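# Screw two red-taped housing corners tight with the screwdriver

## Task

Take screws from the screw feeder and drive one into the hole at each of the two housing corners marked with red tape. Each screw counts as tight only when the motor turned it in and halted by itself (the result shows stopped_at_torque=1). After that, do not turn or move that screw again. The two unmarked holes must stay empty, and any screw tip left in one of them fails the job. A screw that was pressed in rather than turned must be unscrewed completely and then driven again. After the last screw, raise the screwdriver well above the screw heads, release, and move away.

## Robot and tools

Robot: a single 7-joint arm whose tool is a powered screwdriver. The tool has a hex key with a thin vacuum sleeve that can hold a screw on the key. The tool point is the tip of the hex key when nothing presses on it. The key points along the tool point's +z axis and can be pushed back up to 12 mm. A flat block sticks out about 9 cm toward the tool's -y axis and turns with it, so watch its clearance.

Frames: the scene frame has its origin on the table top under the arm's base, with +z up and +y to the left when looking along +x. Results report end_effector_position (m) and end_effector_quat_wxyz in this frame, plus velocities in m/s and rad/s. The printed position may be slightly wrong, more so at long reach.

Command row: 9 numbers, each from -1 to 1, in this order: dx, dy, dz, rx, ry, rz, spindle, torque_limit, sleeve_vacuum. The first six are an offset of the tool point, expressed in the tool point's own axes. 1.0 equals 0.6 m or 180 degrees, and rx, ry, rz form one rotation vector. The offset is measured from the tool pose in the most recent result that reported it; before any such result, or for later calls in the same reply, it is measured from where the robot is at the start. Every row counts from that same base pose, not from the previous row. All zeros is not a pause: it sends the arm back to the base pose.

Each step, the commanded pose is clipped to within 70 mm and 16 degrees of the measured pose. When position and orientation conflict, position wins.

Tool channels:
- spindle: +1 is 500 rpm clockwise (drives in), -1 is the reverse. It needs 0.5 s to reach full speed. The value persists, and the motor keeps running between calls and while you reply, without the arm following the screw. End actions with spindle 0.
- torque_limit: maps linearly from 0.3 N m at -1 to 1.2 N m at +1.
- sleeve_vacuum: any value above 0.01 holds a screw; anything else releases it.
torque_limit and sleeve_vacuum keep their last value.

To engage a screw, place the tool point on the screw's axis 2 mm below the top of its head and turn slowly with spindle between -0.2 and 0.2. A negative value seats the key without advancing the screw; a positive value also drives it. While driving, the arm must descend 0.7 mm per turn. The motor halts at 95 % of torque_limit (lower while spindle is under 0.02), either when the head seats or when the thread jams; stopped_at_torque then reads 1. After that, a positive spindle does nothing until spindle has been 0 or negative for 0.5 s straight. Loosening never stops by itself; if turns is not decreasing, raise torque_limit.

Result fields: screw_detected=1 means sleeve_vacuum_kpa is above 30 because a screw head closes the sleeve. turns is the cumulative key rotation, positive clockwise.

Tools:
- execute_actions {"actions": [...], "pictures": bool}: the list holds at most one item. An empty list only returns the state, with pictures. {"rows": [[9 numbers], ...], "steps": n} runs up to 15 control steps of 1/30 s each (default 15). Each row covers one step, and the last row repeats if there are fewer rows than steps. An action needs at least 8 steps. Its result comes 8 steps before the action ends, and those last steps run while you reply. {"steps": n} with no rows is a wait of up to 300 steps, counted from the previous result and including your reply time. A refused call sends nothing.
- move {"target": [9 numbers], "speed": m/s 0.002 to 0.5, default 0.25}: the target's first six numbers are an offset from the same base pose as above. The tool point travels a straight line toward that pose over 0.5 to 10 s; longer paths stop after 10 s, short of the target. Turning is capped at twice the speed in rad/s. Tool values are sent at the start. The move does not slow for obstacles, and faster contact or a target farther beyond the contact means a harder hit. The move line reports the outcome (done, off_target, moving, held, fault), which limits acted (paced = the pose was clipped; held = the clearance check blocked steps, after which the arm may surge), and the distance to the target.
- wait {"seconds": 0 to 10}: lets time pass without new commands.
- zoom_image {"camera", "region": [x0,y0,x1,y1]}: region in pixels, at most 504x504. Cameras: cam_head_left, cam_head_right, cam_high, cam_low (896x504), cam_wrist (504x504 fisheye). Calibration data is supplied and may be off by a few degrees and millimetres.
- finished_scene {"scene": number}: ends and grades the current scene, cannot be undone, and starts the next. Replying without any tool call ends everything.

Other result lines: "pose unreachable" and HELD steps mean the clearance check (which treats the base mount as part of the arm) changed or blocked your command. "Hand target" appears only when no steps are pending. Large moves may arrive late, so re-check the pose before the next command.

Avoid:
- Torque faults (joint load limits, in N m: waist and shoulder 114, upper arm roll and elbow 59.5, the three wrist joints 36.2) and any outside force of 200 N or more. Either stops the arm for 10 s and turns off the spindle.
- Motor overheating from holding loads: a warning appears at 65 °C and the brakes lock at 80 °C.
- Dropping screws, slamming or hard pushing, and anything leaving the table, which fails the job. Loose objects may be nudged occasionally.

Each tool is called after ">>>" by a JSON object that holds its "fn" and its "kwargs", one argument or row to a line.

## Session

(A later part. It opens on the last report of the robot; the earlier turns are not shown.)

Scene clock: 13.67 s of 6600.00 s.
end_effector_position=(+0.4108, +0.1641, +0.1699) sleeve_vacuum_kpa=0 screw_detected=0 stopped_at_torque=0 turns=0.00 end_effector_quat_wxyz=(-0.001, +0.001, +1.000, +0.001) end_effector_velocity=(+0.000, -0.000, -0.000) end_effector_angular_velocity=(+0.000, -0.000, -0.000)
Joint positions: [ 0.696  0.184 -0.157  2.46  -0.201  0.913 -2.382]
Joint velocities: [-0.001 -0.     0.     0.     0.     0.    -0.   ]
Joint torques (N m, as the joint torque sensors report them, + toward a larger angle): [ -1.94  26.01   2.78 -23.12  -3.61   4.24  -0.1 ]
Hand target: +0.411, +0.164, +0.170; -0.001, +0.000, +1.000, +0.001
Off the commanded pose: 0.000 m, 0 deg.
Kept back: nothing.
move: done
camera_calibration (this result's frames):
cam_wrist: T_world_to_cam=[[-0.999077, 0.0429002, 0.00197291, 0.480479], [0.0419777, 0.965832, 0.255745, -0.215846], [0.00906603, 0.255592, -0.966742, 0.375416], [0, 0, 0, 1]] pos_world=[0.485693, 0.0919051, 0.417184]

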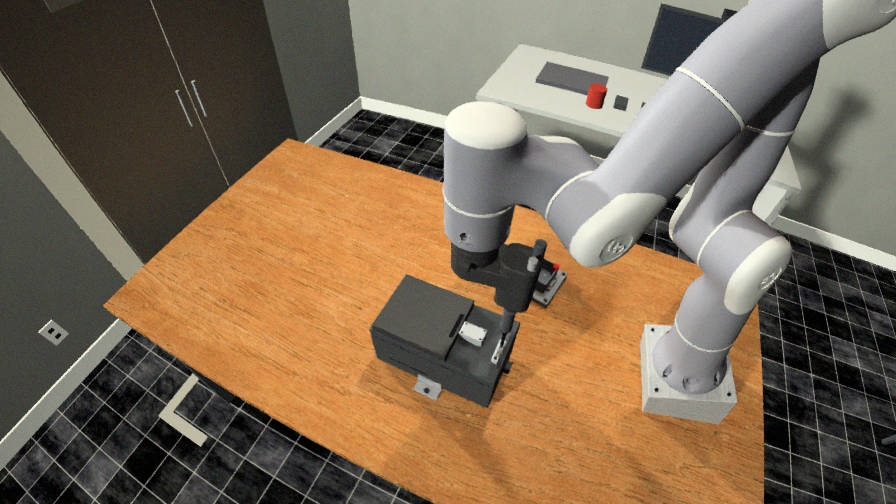

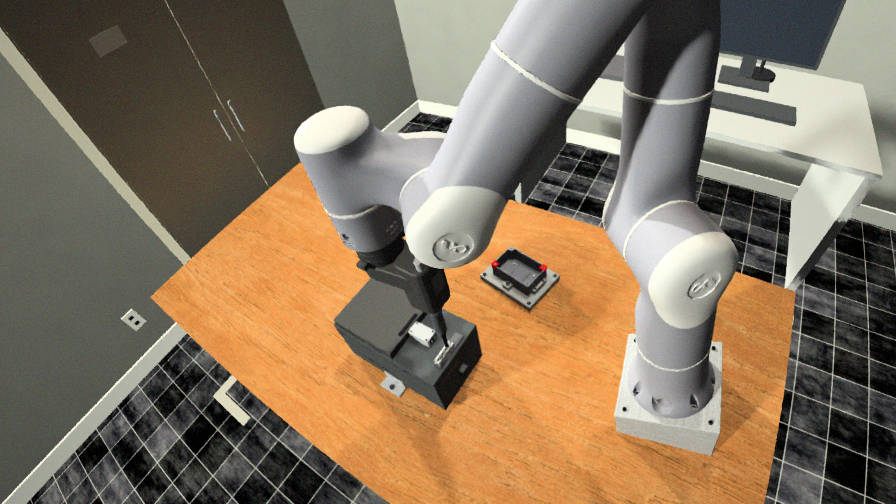

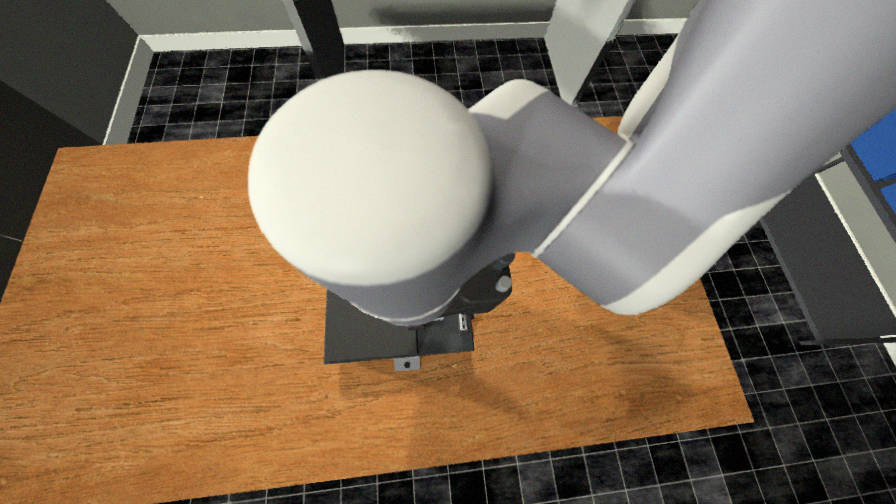

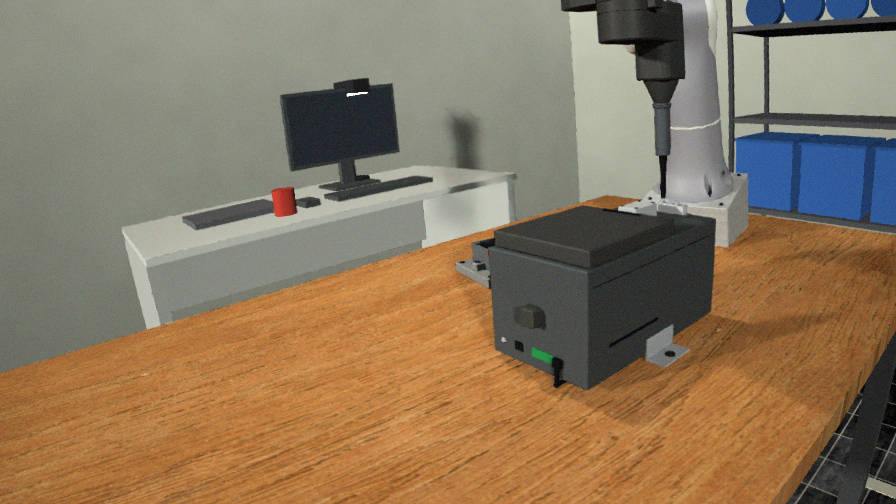

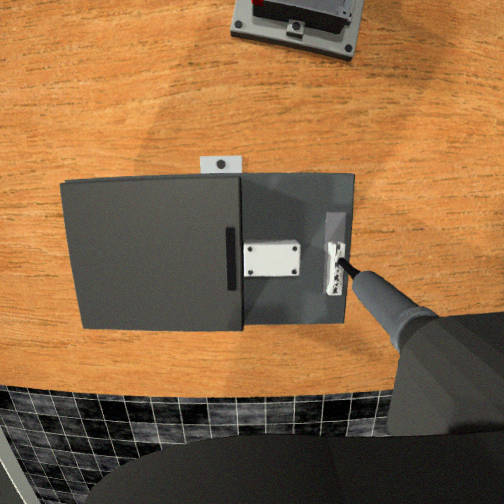

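>>> {"fn": "move", "kwargs": {
  "target": [-0.0008,-0.001,0.012,0,0,0,-0.1,0,1],
  "speed": 0.006
}}

>>> {"fn": "zoom_image", "kwargs": {
  "camera": "cam_wrist",
  "region": [310, 230, 370, 290]
}}

>>> {"fn": "zoom_image", "kwargs": {
  "camera": "cam_low",
  "region": [645, 180, 695, 220]
}}

Scene clock: 15.47 s of 6600.00 s.
end_effector_position=(+0.4117, +0.1639, +0.1630) sleeve_vacuum_kpa=40 screw_detected=1 stopped_at_torque=0 turns=-1.18 end_effector_quat_wxyz=(-0.001, +0.001, +1.000, +0.001) end_effector_velocity=(-0.000, -0.001, -0.001) end_effector_angular_velocity=(-0.001, +0.001, +0.000)
Joint positions: [ 0.693  0.164 -0.16   2.465 -0.202  0.939 -2.384]
Joint velocities: [-0.002 -0.    -0.     0.001  0.     0.    -0.002]
Joint torques (N m, as the joint torque sensors report them, + toward a larger angle): [ -0.41  23.39   2.07 -20.92  -3.29   3.67  -0.06]
Hand target: +0.411, +0.163, +0.163; -0.001, +0.001, +1.000, +0.001
Off the commanded pose: 0.001 m, 0 deg.
Kept back: nothing.
move: done
camera_calibration (this result's frames):
cam_wrist: T_world_to_cam=[[-0.999068, 0.0431412, 0.00119275, 0.481472], [0.0420027, 0.965611, 0.256576, -0.214067], [0.00991727, 0.256387, -0.966523, 0.368292], [0, 0, 0, 1]] pos_world=[0.486363, 0.0915091, 0.410313]

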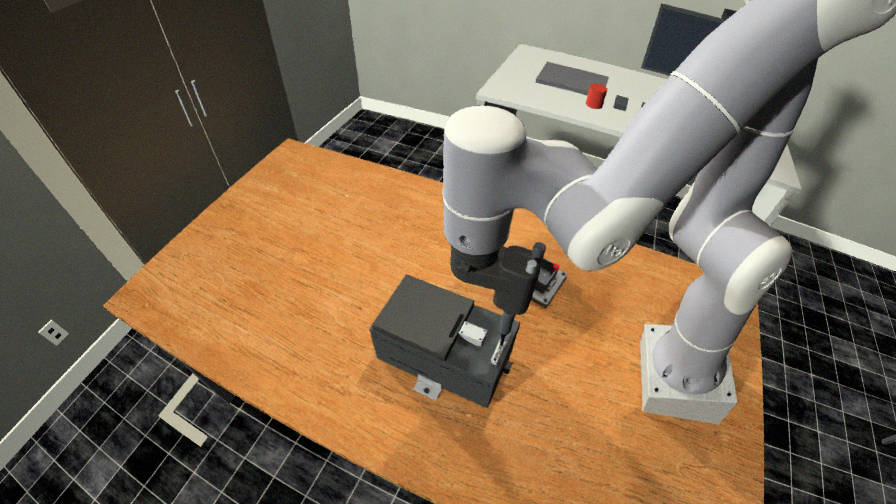

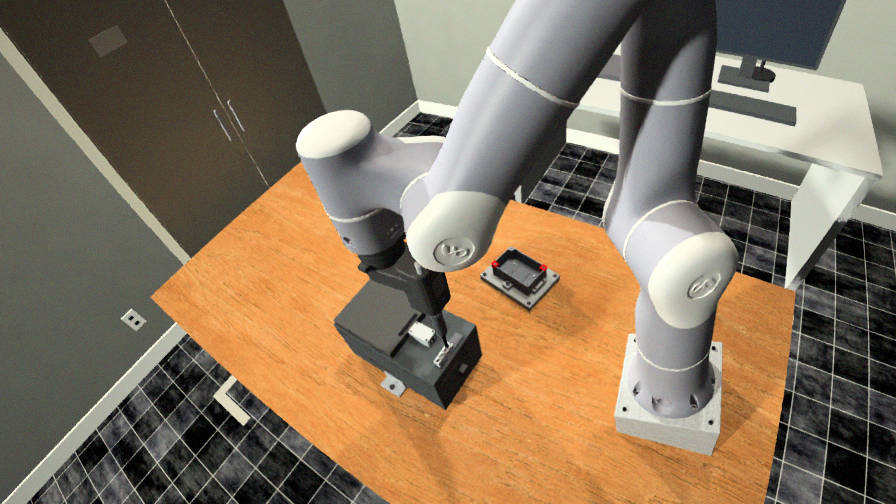

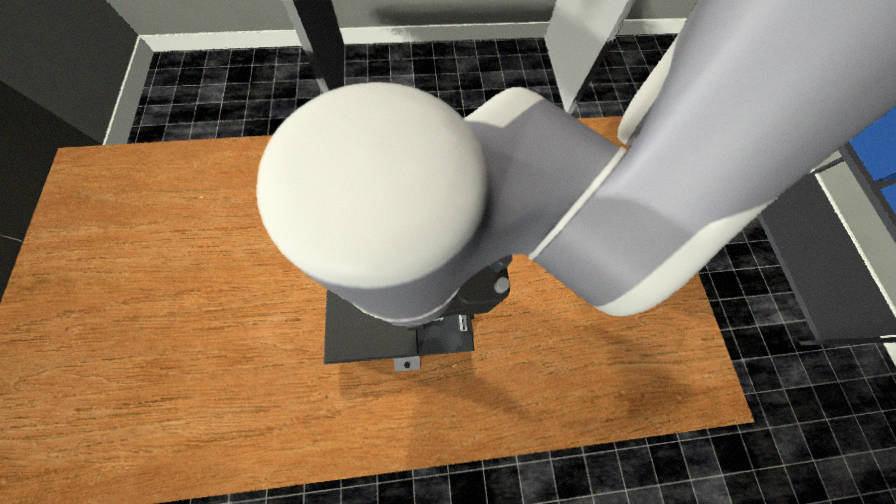

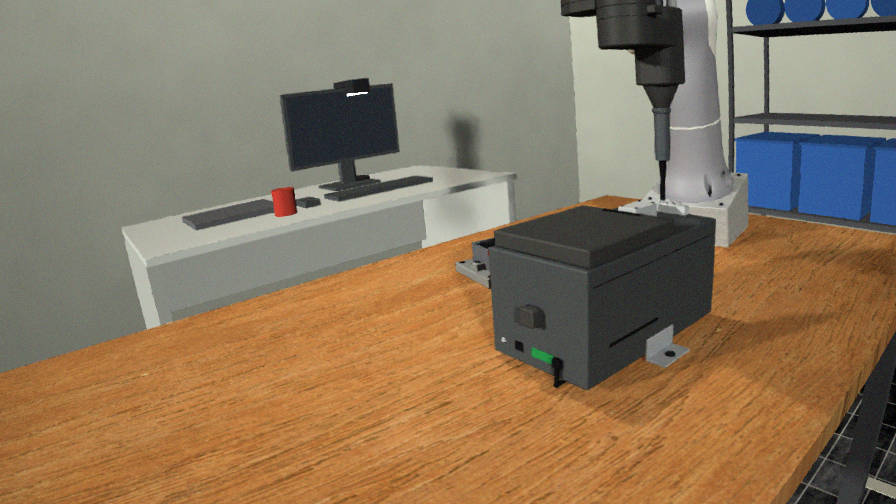

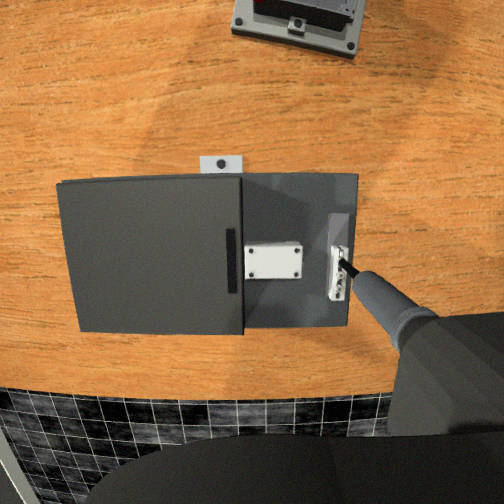

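Region (310, 230, 370, 290) of cam_wrist's 504x504 image, scaled by 8.400, with more detail than that image has.

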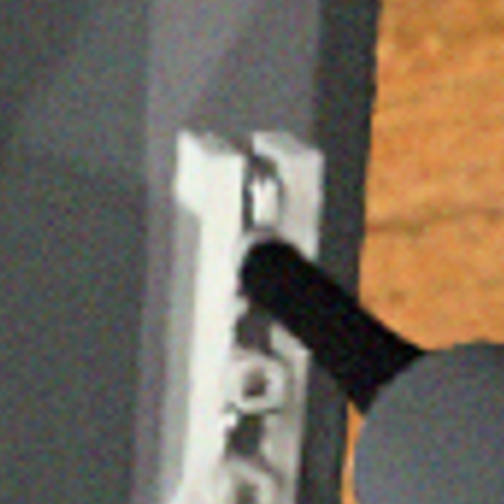

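Region (645, 180, 695, 220) of cam_low's 896x504 image, scaled by 10.080, with more detail than that image has; it fills the top 403 rows of this view, and the rest is white.

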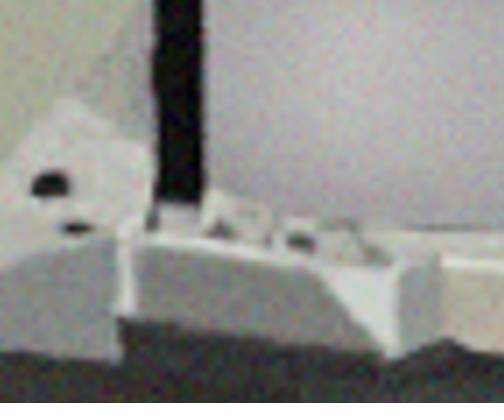

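>>> {"fn": "move", "kwargs": {
  "target": [0,0,-0.07,0,0,0,0,0,1],
  "speed": 0.04
}}

>>> {"fn": "zoom_image", "kwargs": {
  "camera": "cam_wrist",
  "region": [290, 210, 370, 290]
}}

>>> {"fn": "zoom_image", "kwargs": {
  "camera": "cam_low",
  "region": [630, 150, 700, 220]
}}

Scene clock: 29.80 s of 6600.00 s.
end_effector_position=(+0.4119, +0.1637, +0.2050) sleeve_vacuum_kpa=40 screw_detected=1 stopped_at_torque=0 turns=-12.01 end_effector_quat_wxyz=(-0.000, +0.000, +1.000, +0.001) end_effector_velocity=(-0.000, +0.000, -0.000) end_effector_angular_velocity=(-0.000, +0.000, +0.000)
Joint positions: [ 0.7    0.268 -0.141  2.421 -0.194  0.789 -2.384]
Joint velocities: [ 0.001 -0.     0.     0.     0.    -0.     0.   ]
Joint torques (N m, as the joint torque sensors report them, + toward a larger angle): [  0.07  25.27   3.69 -26.16  -2.63   3.7    0.38]
Hand target: +0.412, +0.164, +0.205; -0.000, +0.001, +1.000, +0.001
Off the commanded pose: 0.000 m, 0 deg.
Kept back: nothing.
move: done
camera_calibration (this result's frames):
cam_wrist: T_world_to_cam=[[-0.999086, 0.0427262, 0.000831065, 0.481776], [0.0415122, 0.965715, 0.256262, -0.22438], [0.0101465, 0.256063, -0.966607, 0.408897], [0, 0, 0, 1]] pos_world=[0.486501, 0.0913992, 0.452342]

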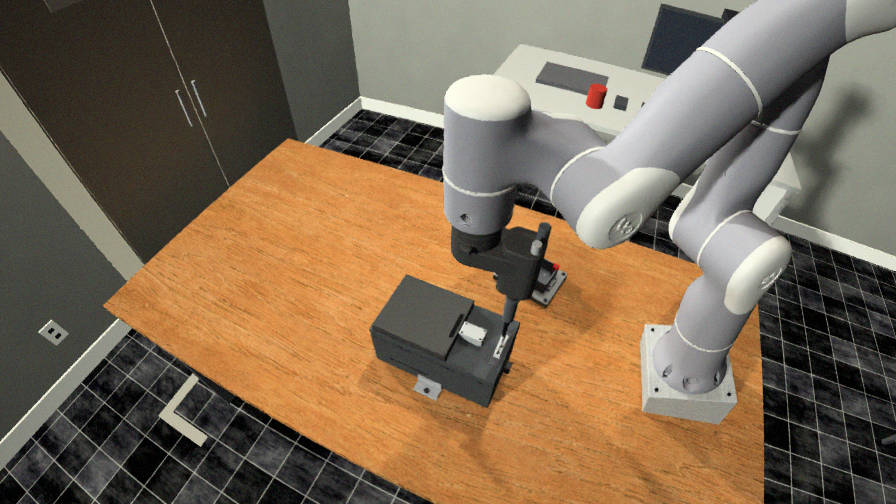

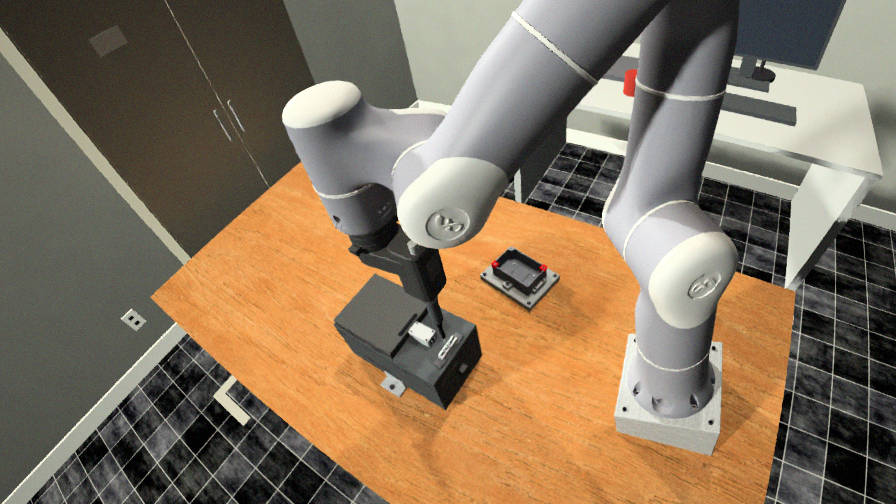

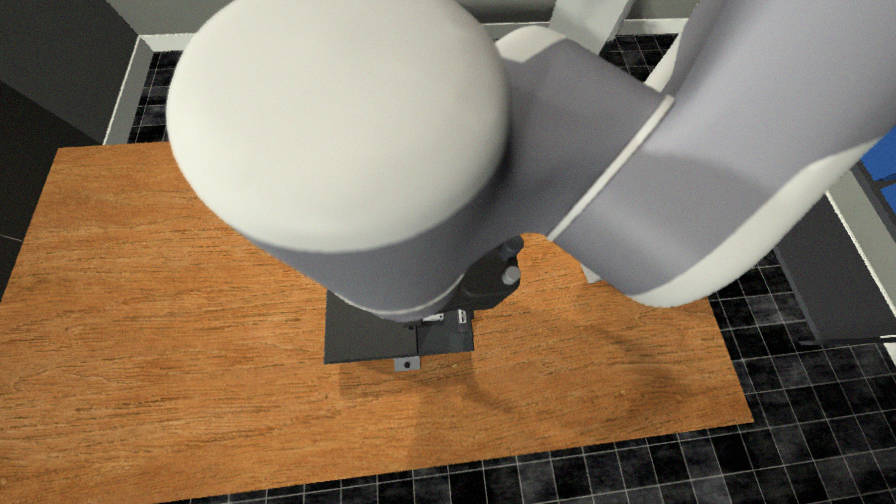

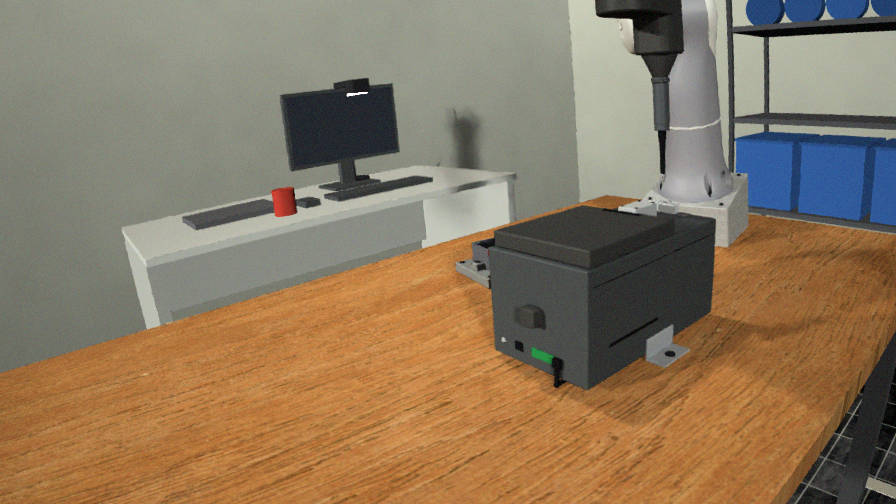

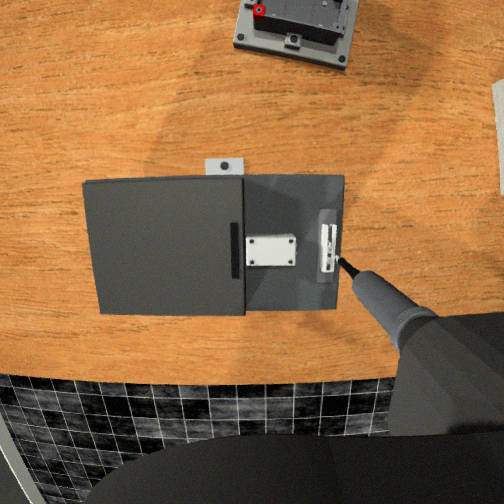

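Region (290, 210, 370, 290) of cam_wrist's 504x504 image, scaled by 6.300, with more detail than that image has.

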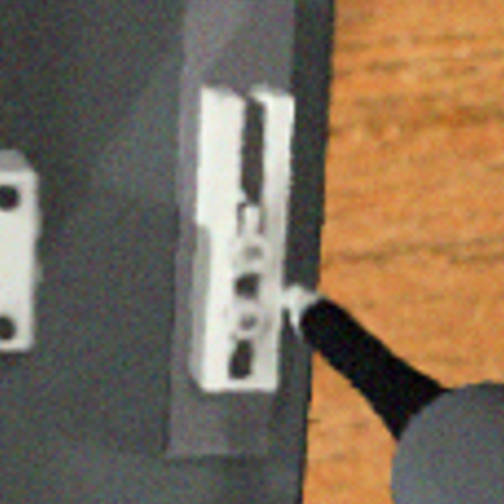

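Region (630, 150, 700, 220) of cam_low's 896x504 image, scaled by 7.200, with more detail than that image has.

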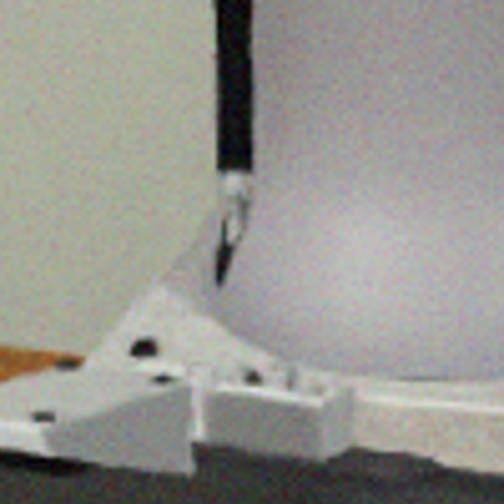

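>>> {"fn": "move", "kwargs": {
  "target": [-0.13,-0.493,0.15,0,0,0.25,0,0,1],
  "speed": 0.25
}}

>>> {"fn": "zoom_image", "kwargs": {
  "camera": "cam_wrist",
  "region": [270, 190, 370, 290]
}}

Scene clock: 32.37 s of 6600.00 s.
end_effector_position=(+0.4897, -0.1323, +0.1143) sleeve_vacuum_kpa=40 screw_detected=1 stopped_at_torque=0 turns=-12.01 end_effector_quat_wxyz=(-0.001, +0.383, +0.924, +0.001) end_effector_velocity=(-0.000, +0.001, +0.000) end_effector_angular_velocity=(+0.001, +0.000, +0.000)
Joint positions: [ 0.394 -0.132 -0.681  2.245  0.31   0.974 -2.796]
Joint velocities: [ 0.     0.    -0.    -0.001  0.001 -0.002 -0.001]
Joint torques (N m, as the joint torque sensors report them, + toward a larger angle): [ -5.85  31.07  -4.34 -20.44  -1.87   3.37  -0.39]
Hand target: +0.490, -0.132, +0.114; -0.001, +0.383, +0.924, +0.001
Off the commanded pose: 0.000 m, 0 deg.
Kept back: nothing.
move: done
camera_calibration (this result's frames):
cam_wrist: T_world_to_cam=[[-0.676132, 0.736779, 0.0014573, 0.505781], [0.712746, 0.653574, 0.254627, -0.288329], [0.186651, 0.1732, -0.967038, 0.298965], [0, 0, 0, 1]] pos_world=[0.491678, -0.235985, 0.36179]

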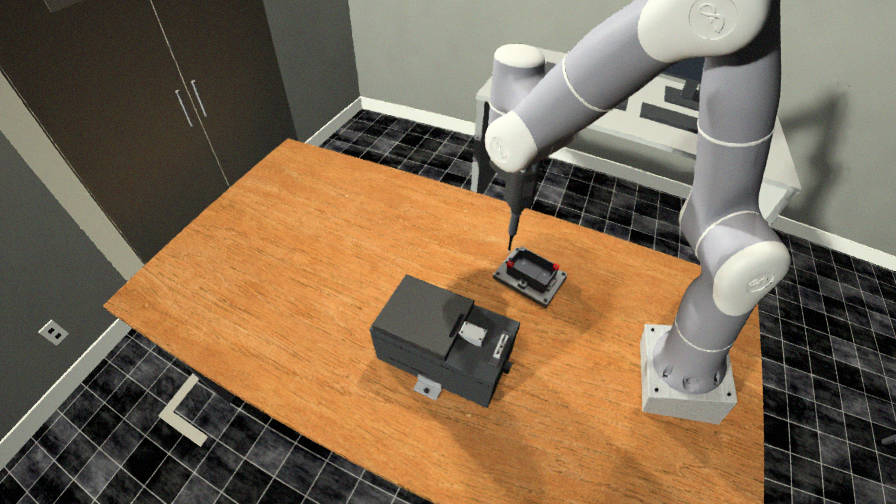

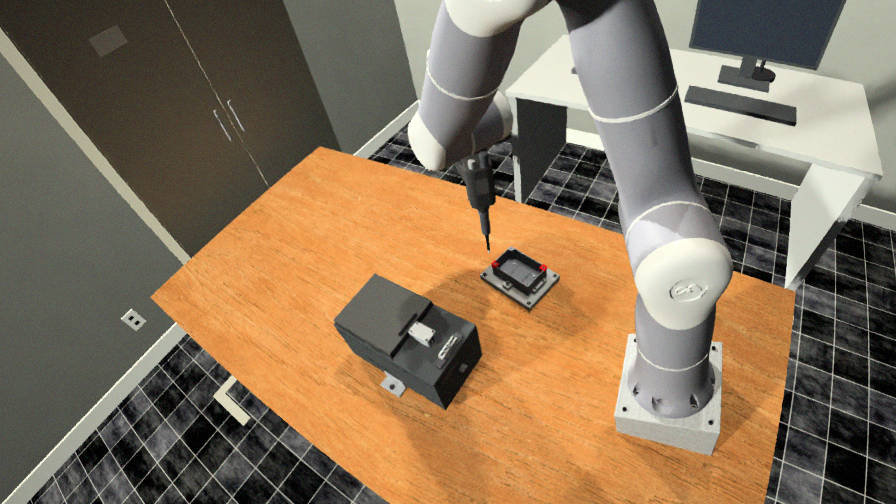

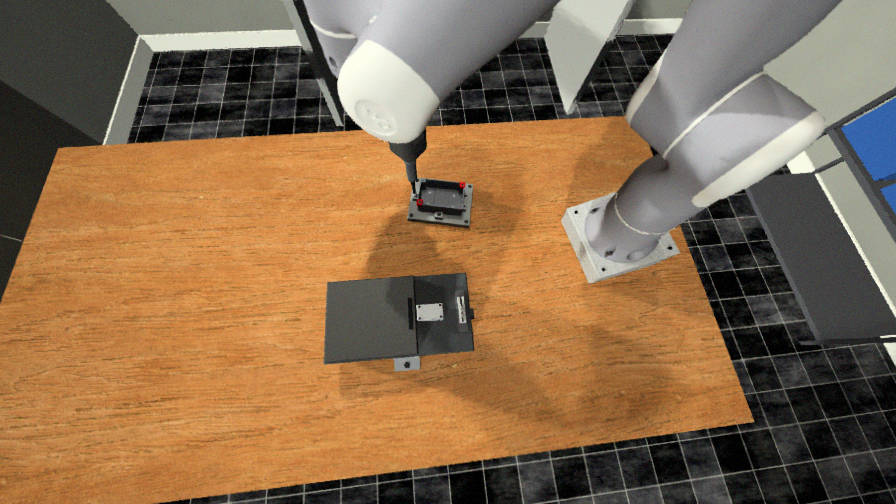

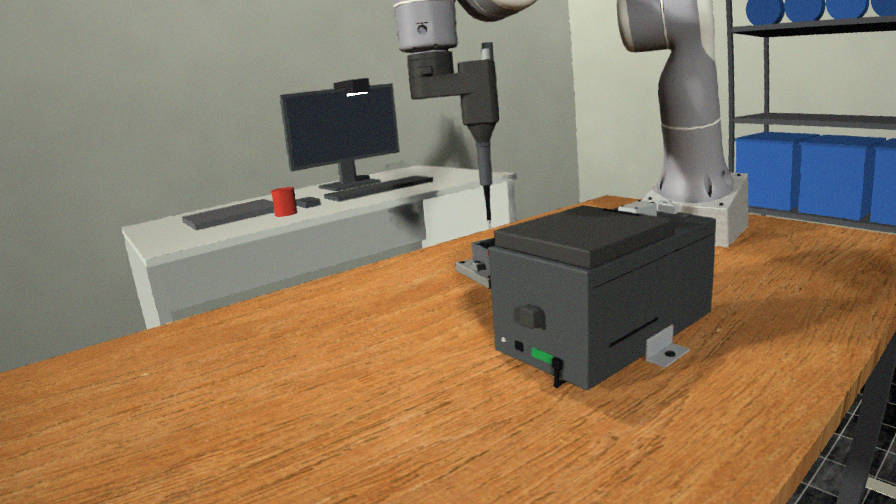

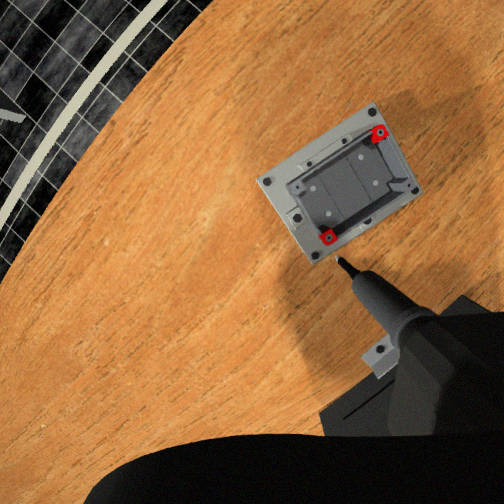

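Region (270, 190, 370, 290) of cam_wrist's 504x504 image, scaled by 5.040, with more detail than that image has.

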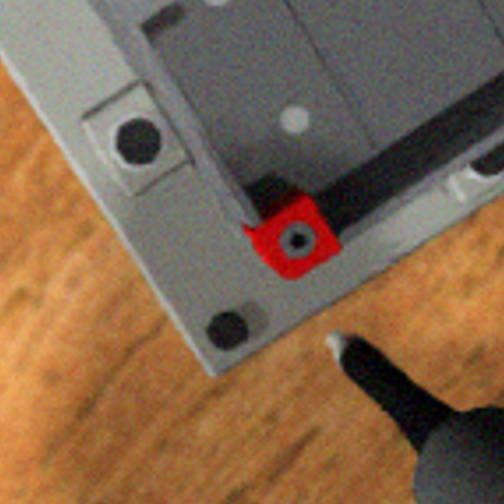

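>>> {"fn": "move", "kwargs": {
  "target": [0.0077,-0.0147,0.04,0,0,0.25,0,0,1],
  "speed": 0.3
}}

>>> {"fn": "zoom_image", "kwargs": {
  "camera": "cam_wrist",
  "region": [290, 210, 370, 290]
}}

>>> {"fn": "zoom_image", "kwargs": {
  "camera": "cam_head_left",
  "region": [480, 225, 540, 285]
}}

>>> {"fn": "zoom_image", "kwargs": {
  "camera": "cam_head_right",
  "region": [465, 225, 525, 285]
}}

>>> {"fn": "zoom_image", "kwargs": {
  "camera": "cam_low",
  "region": [455, 210, 525, 280]
}}

Scene clock: 34.67 s of 6600.00 s.
end_effector_position=(+0.4801, -0.1352, +0.0903) sleeve_vacuum_kpa=40 screw_detected=1 stopped_at_torque=0 turns=-12.01 end_effector_quat_wxyz=(-0.001, +0.707, +0.707, +0.000) end_effector_velocity=(-0.000, -0.000, +0.000) end_effector_angular_velocity=(-0.000, +0.000, -0.001)
Joint positions: [ 0.422 -0.145 -0.779  2.357  0.434  1.064 -2.201]
Joint velocities: [-0.     0.    -0.     0.    -0.001  0.     0.001]
Joint torques (N m, as the joint torque sensors report them, + toward a larger angle): [ -4.7   28.17  -6.48 -15.96  -3.07   4.29   0.42]
Hand target: +0.480, -0.135, +0.090; -0.001, +0.707, +0.707, +0.000
Off the commanded pose: 0.000 m, 0 deg.
Kept back: nothing.
move: done
camera_calibration (this result's frames):
cam_wrist: T_world_to_cam=[[0.0429361, 0.999077, 0.00160984, 0.191678], [0.966448, -0.0419422, 0.253415, -0.489285], [0.253248, -0.00932482, -0.967356, 0.221406], [0, 0, 0, 1]] pos_world=[0.408567, -0.209958, 0.337862]

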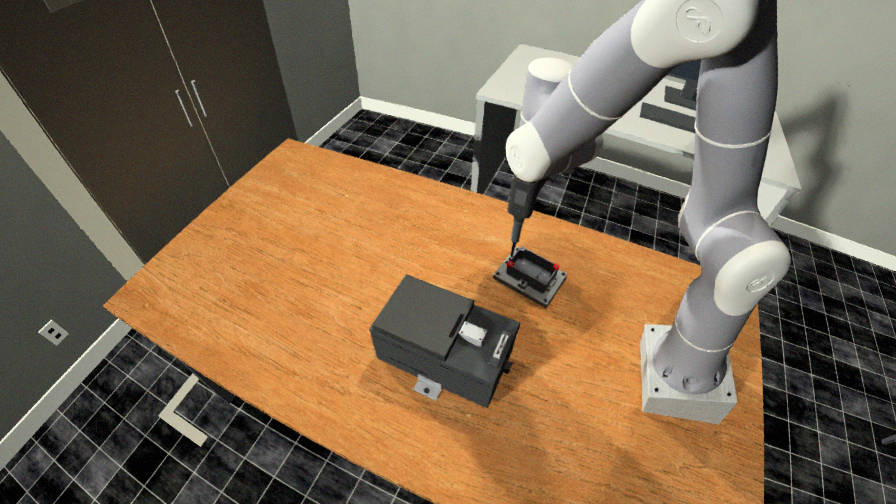

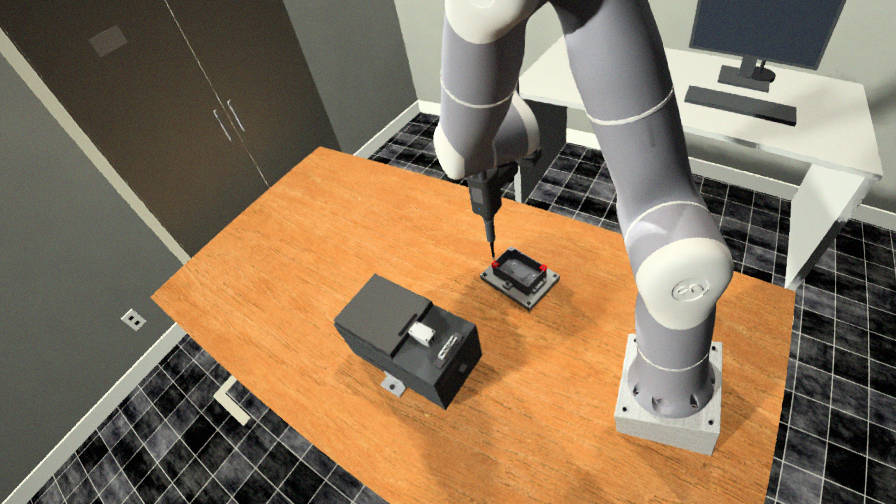

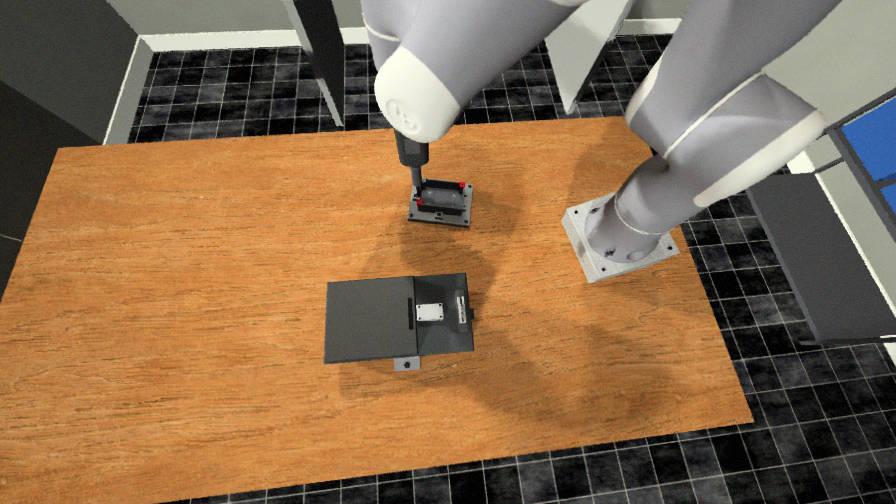

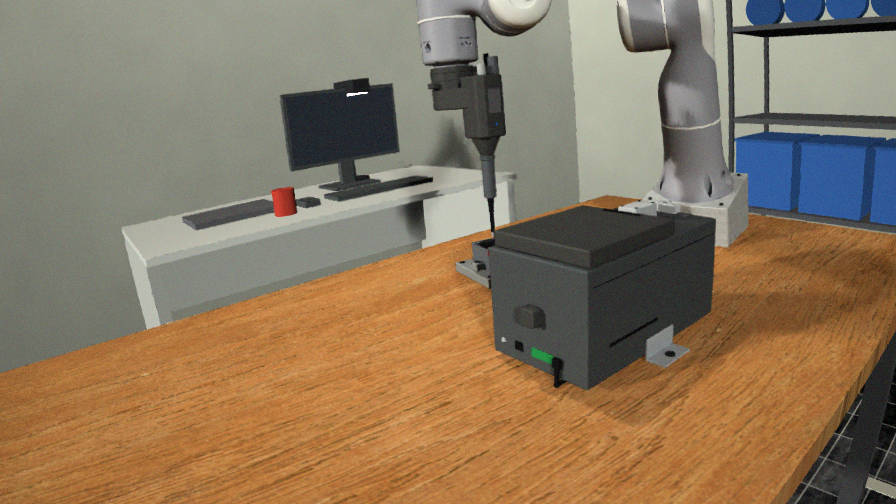

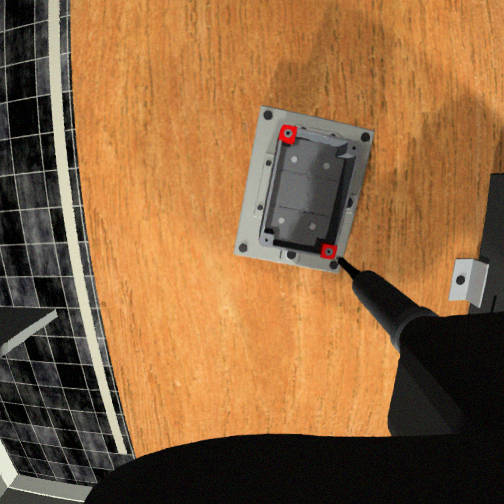

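Region (290, 210, 370, 290) of cam_wrist's 504x504 image, scaled by 6.300, with more detail than that image has.

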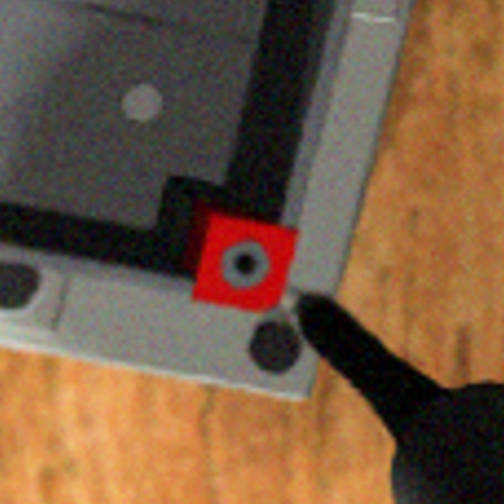

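Region (480, 225, 540, 285) of cam_head_left's 896x504 image, scaled by 8.400, with more detail than that image has.

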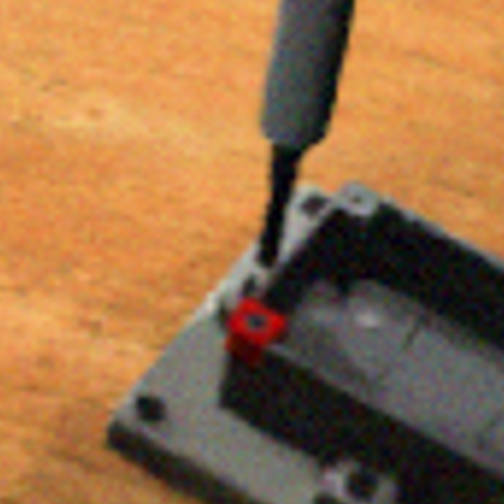

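Region (465, 225, 525, 285) of cam_head_right's 896x504 image, scaled by 8.400, with more detail than that image has.

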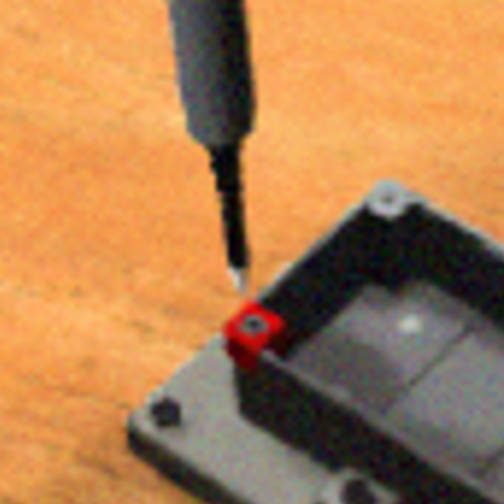

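Region (455, 210, 525, 280) of cam_low's 896x504 image, scaled by 7.200, with more detail than that image has.

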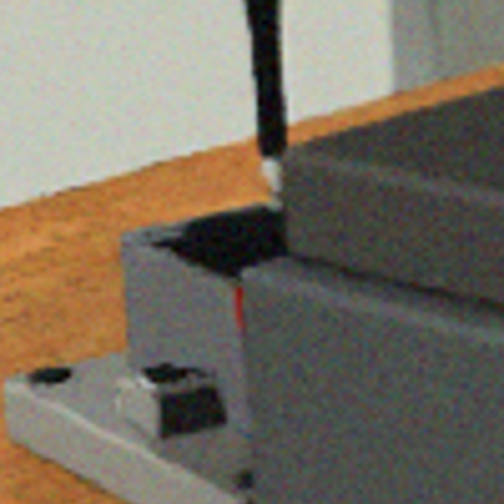

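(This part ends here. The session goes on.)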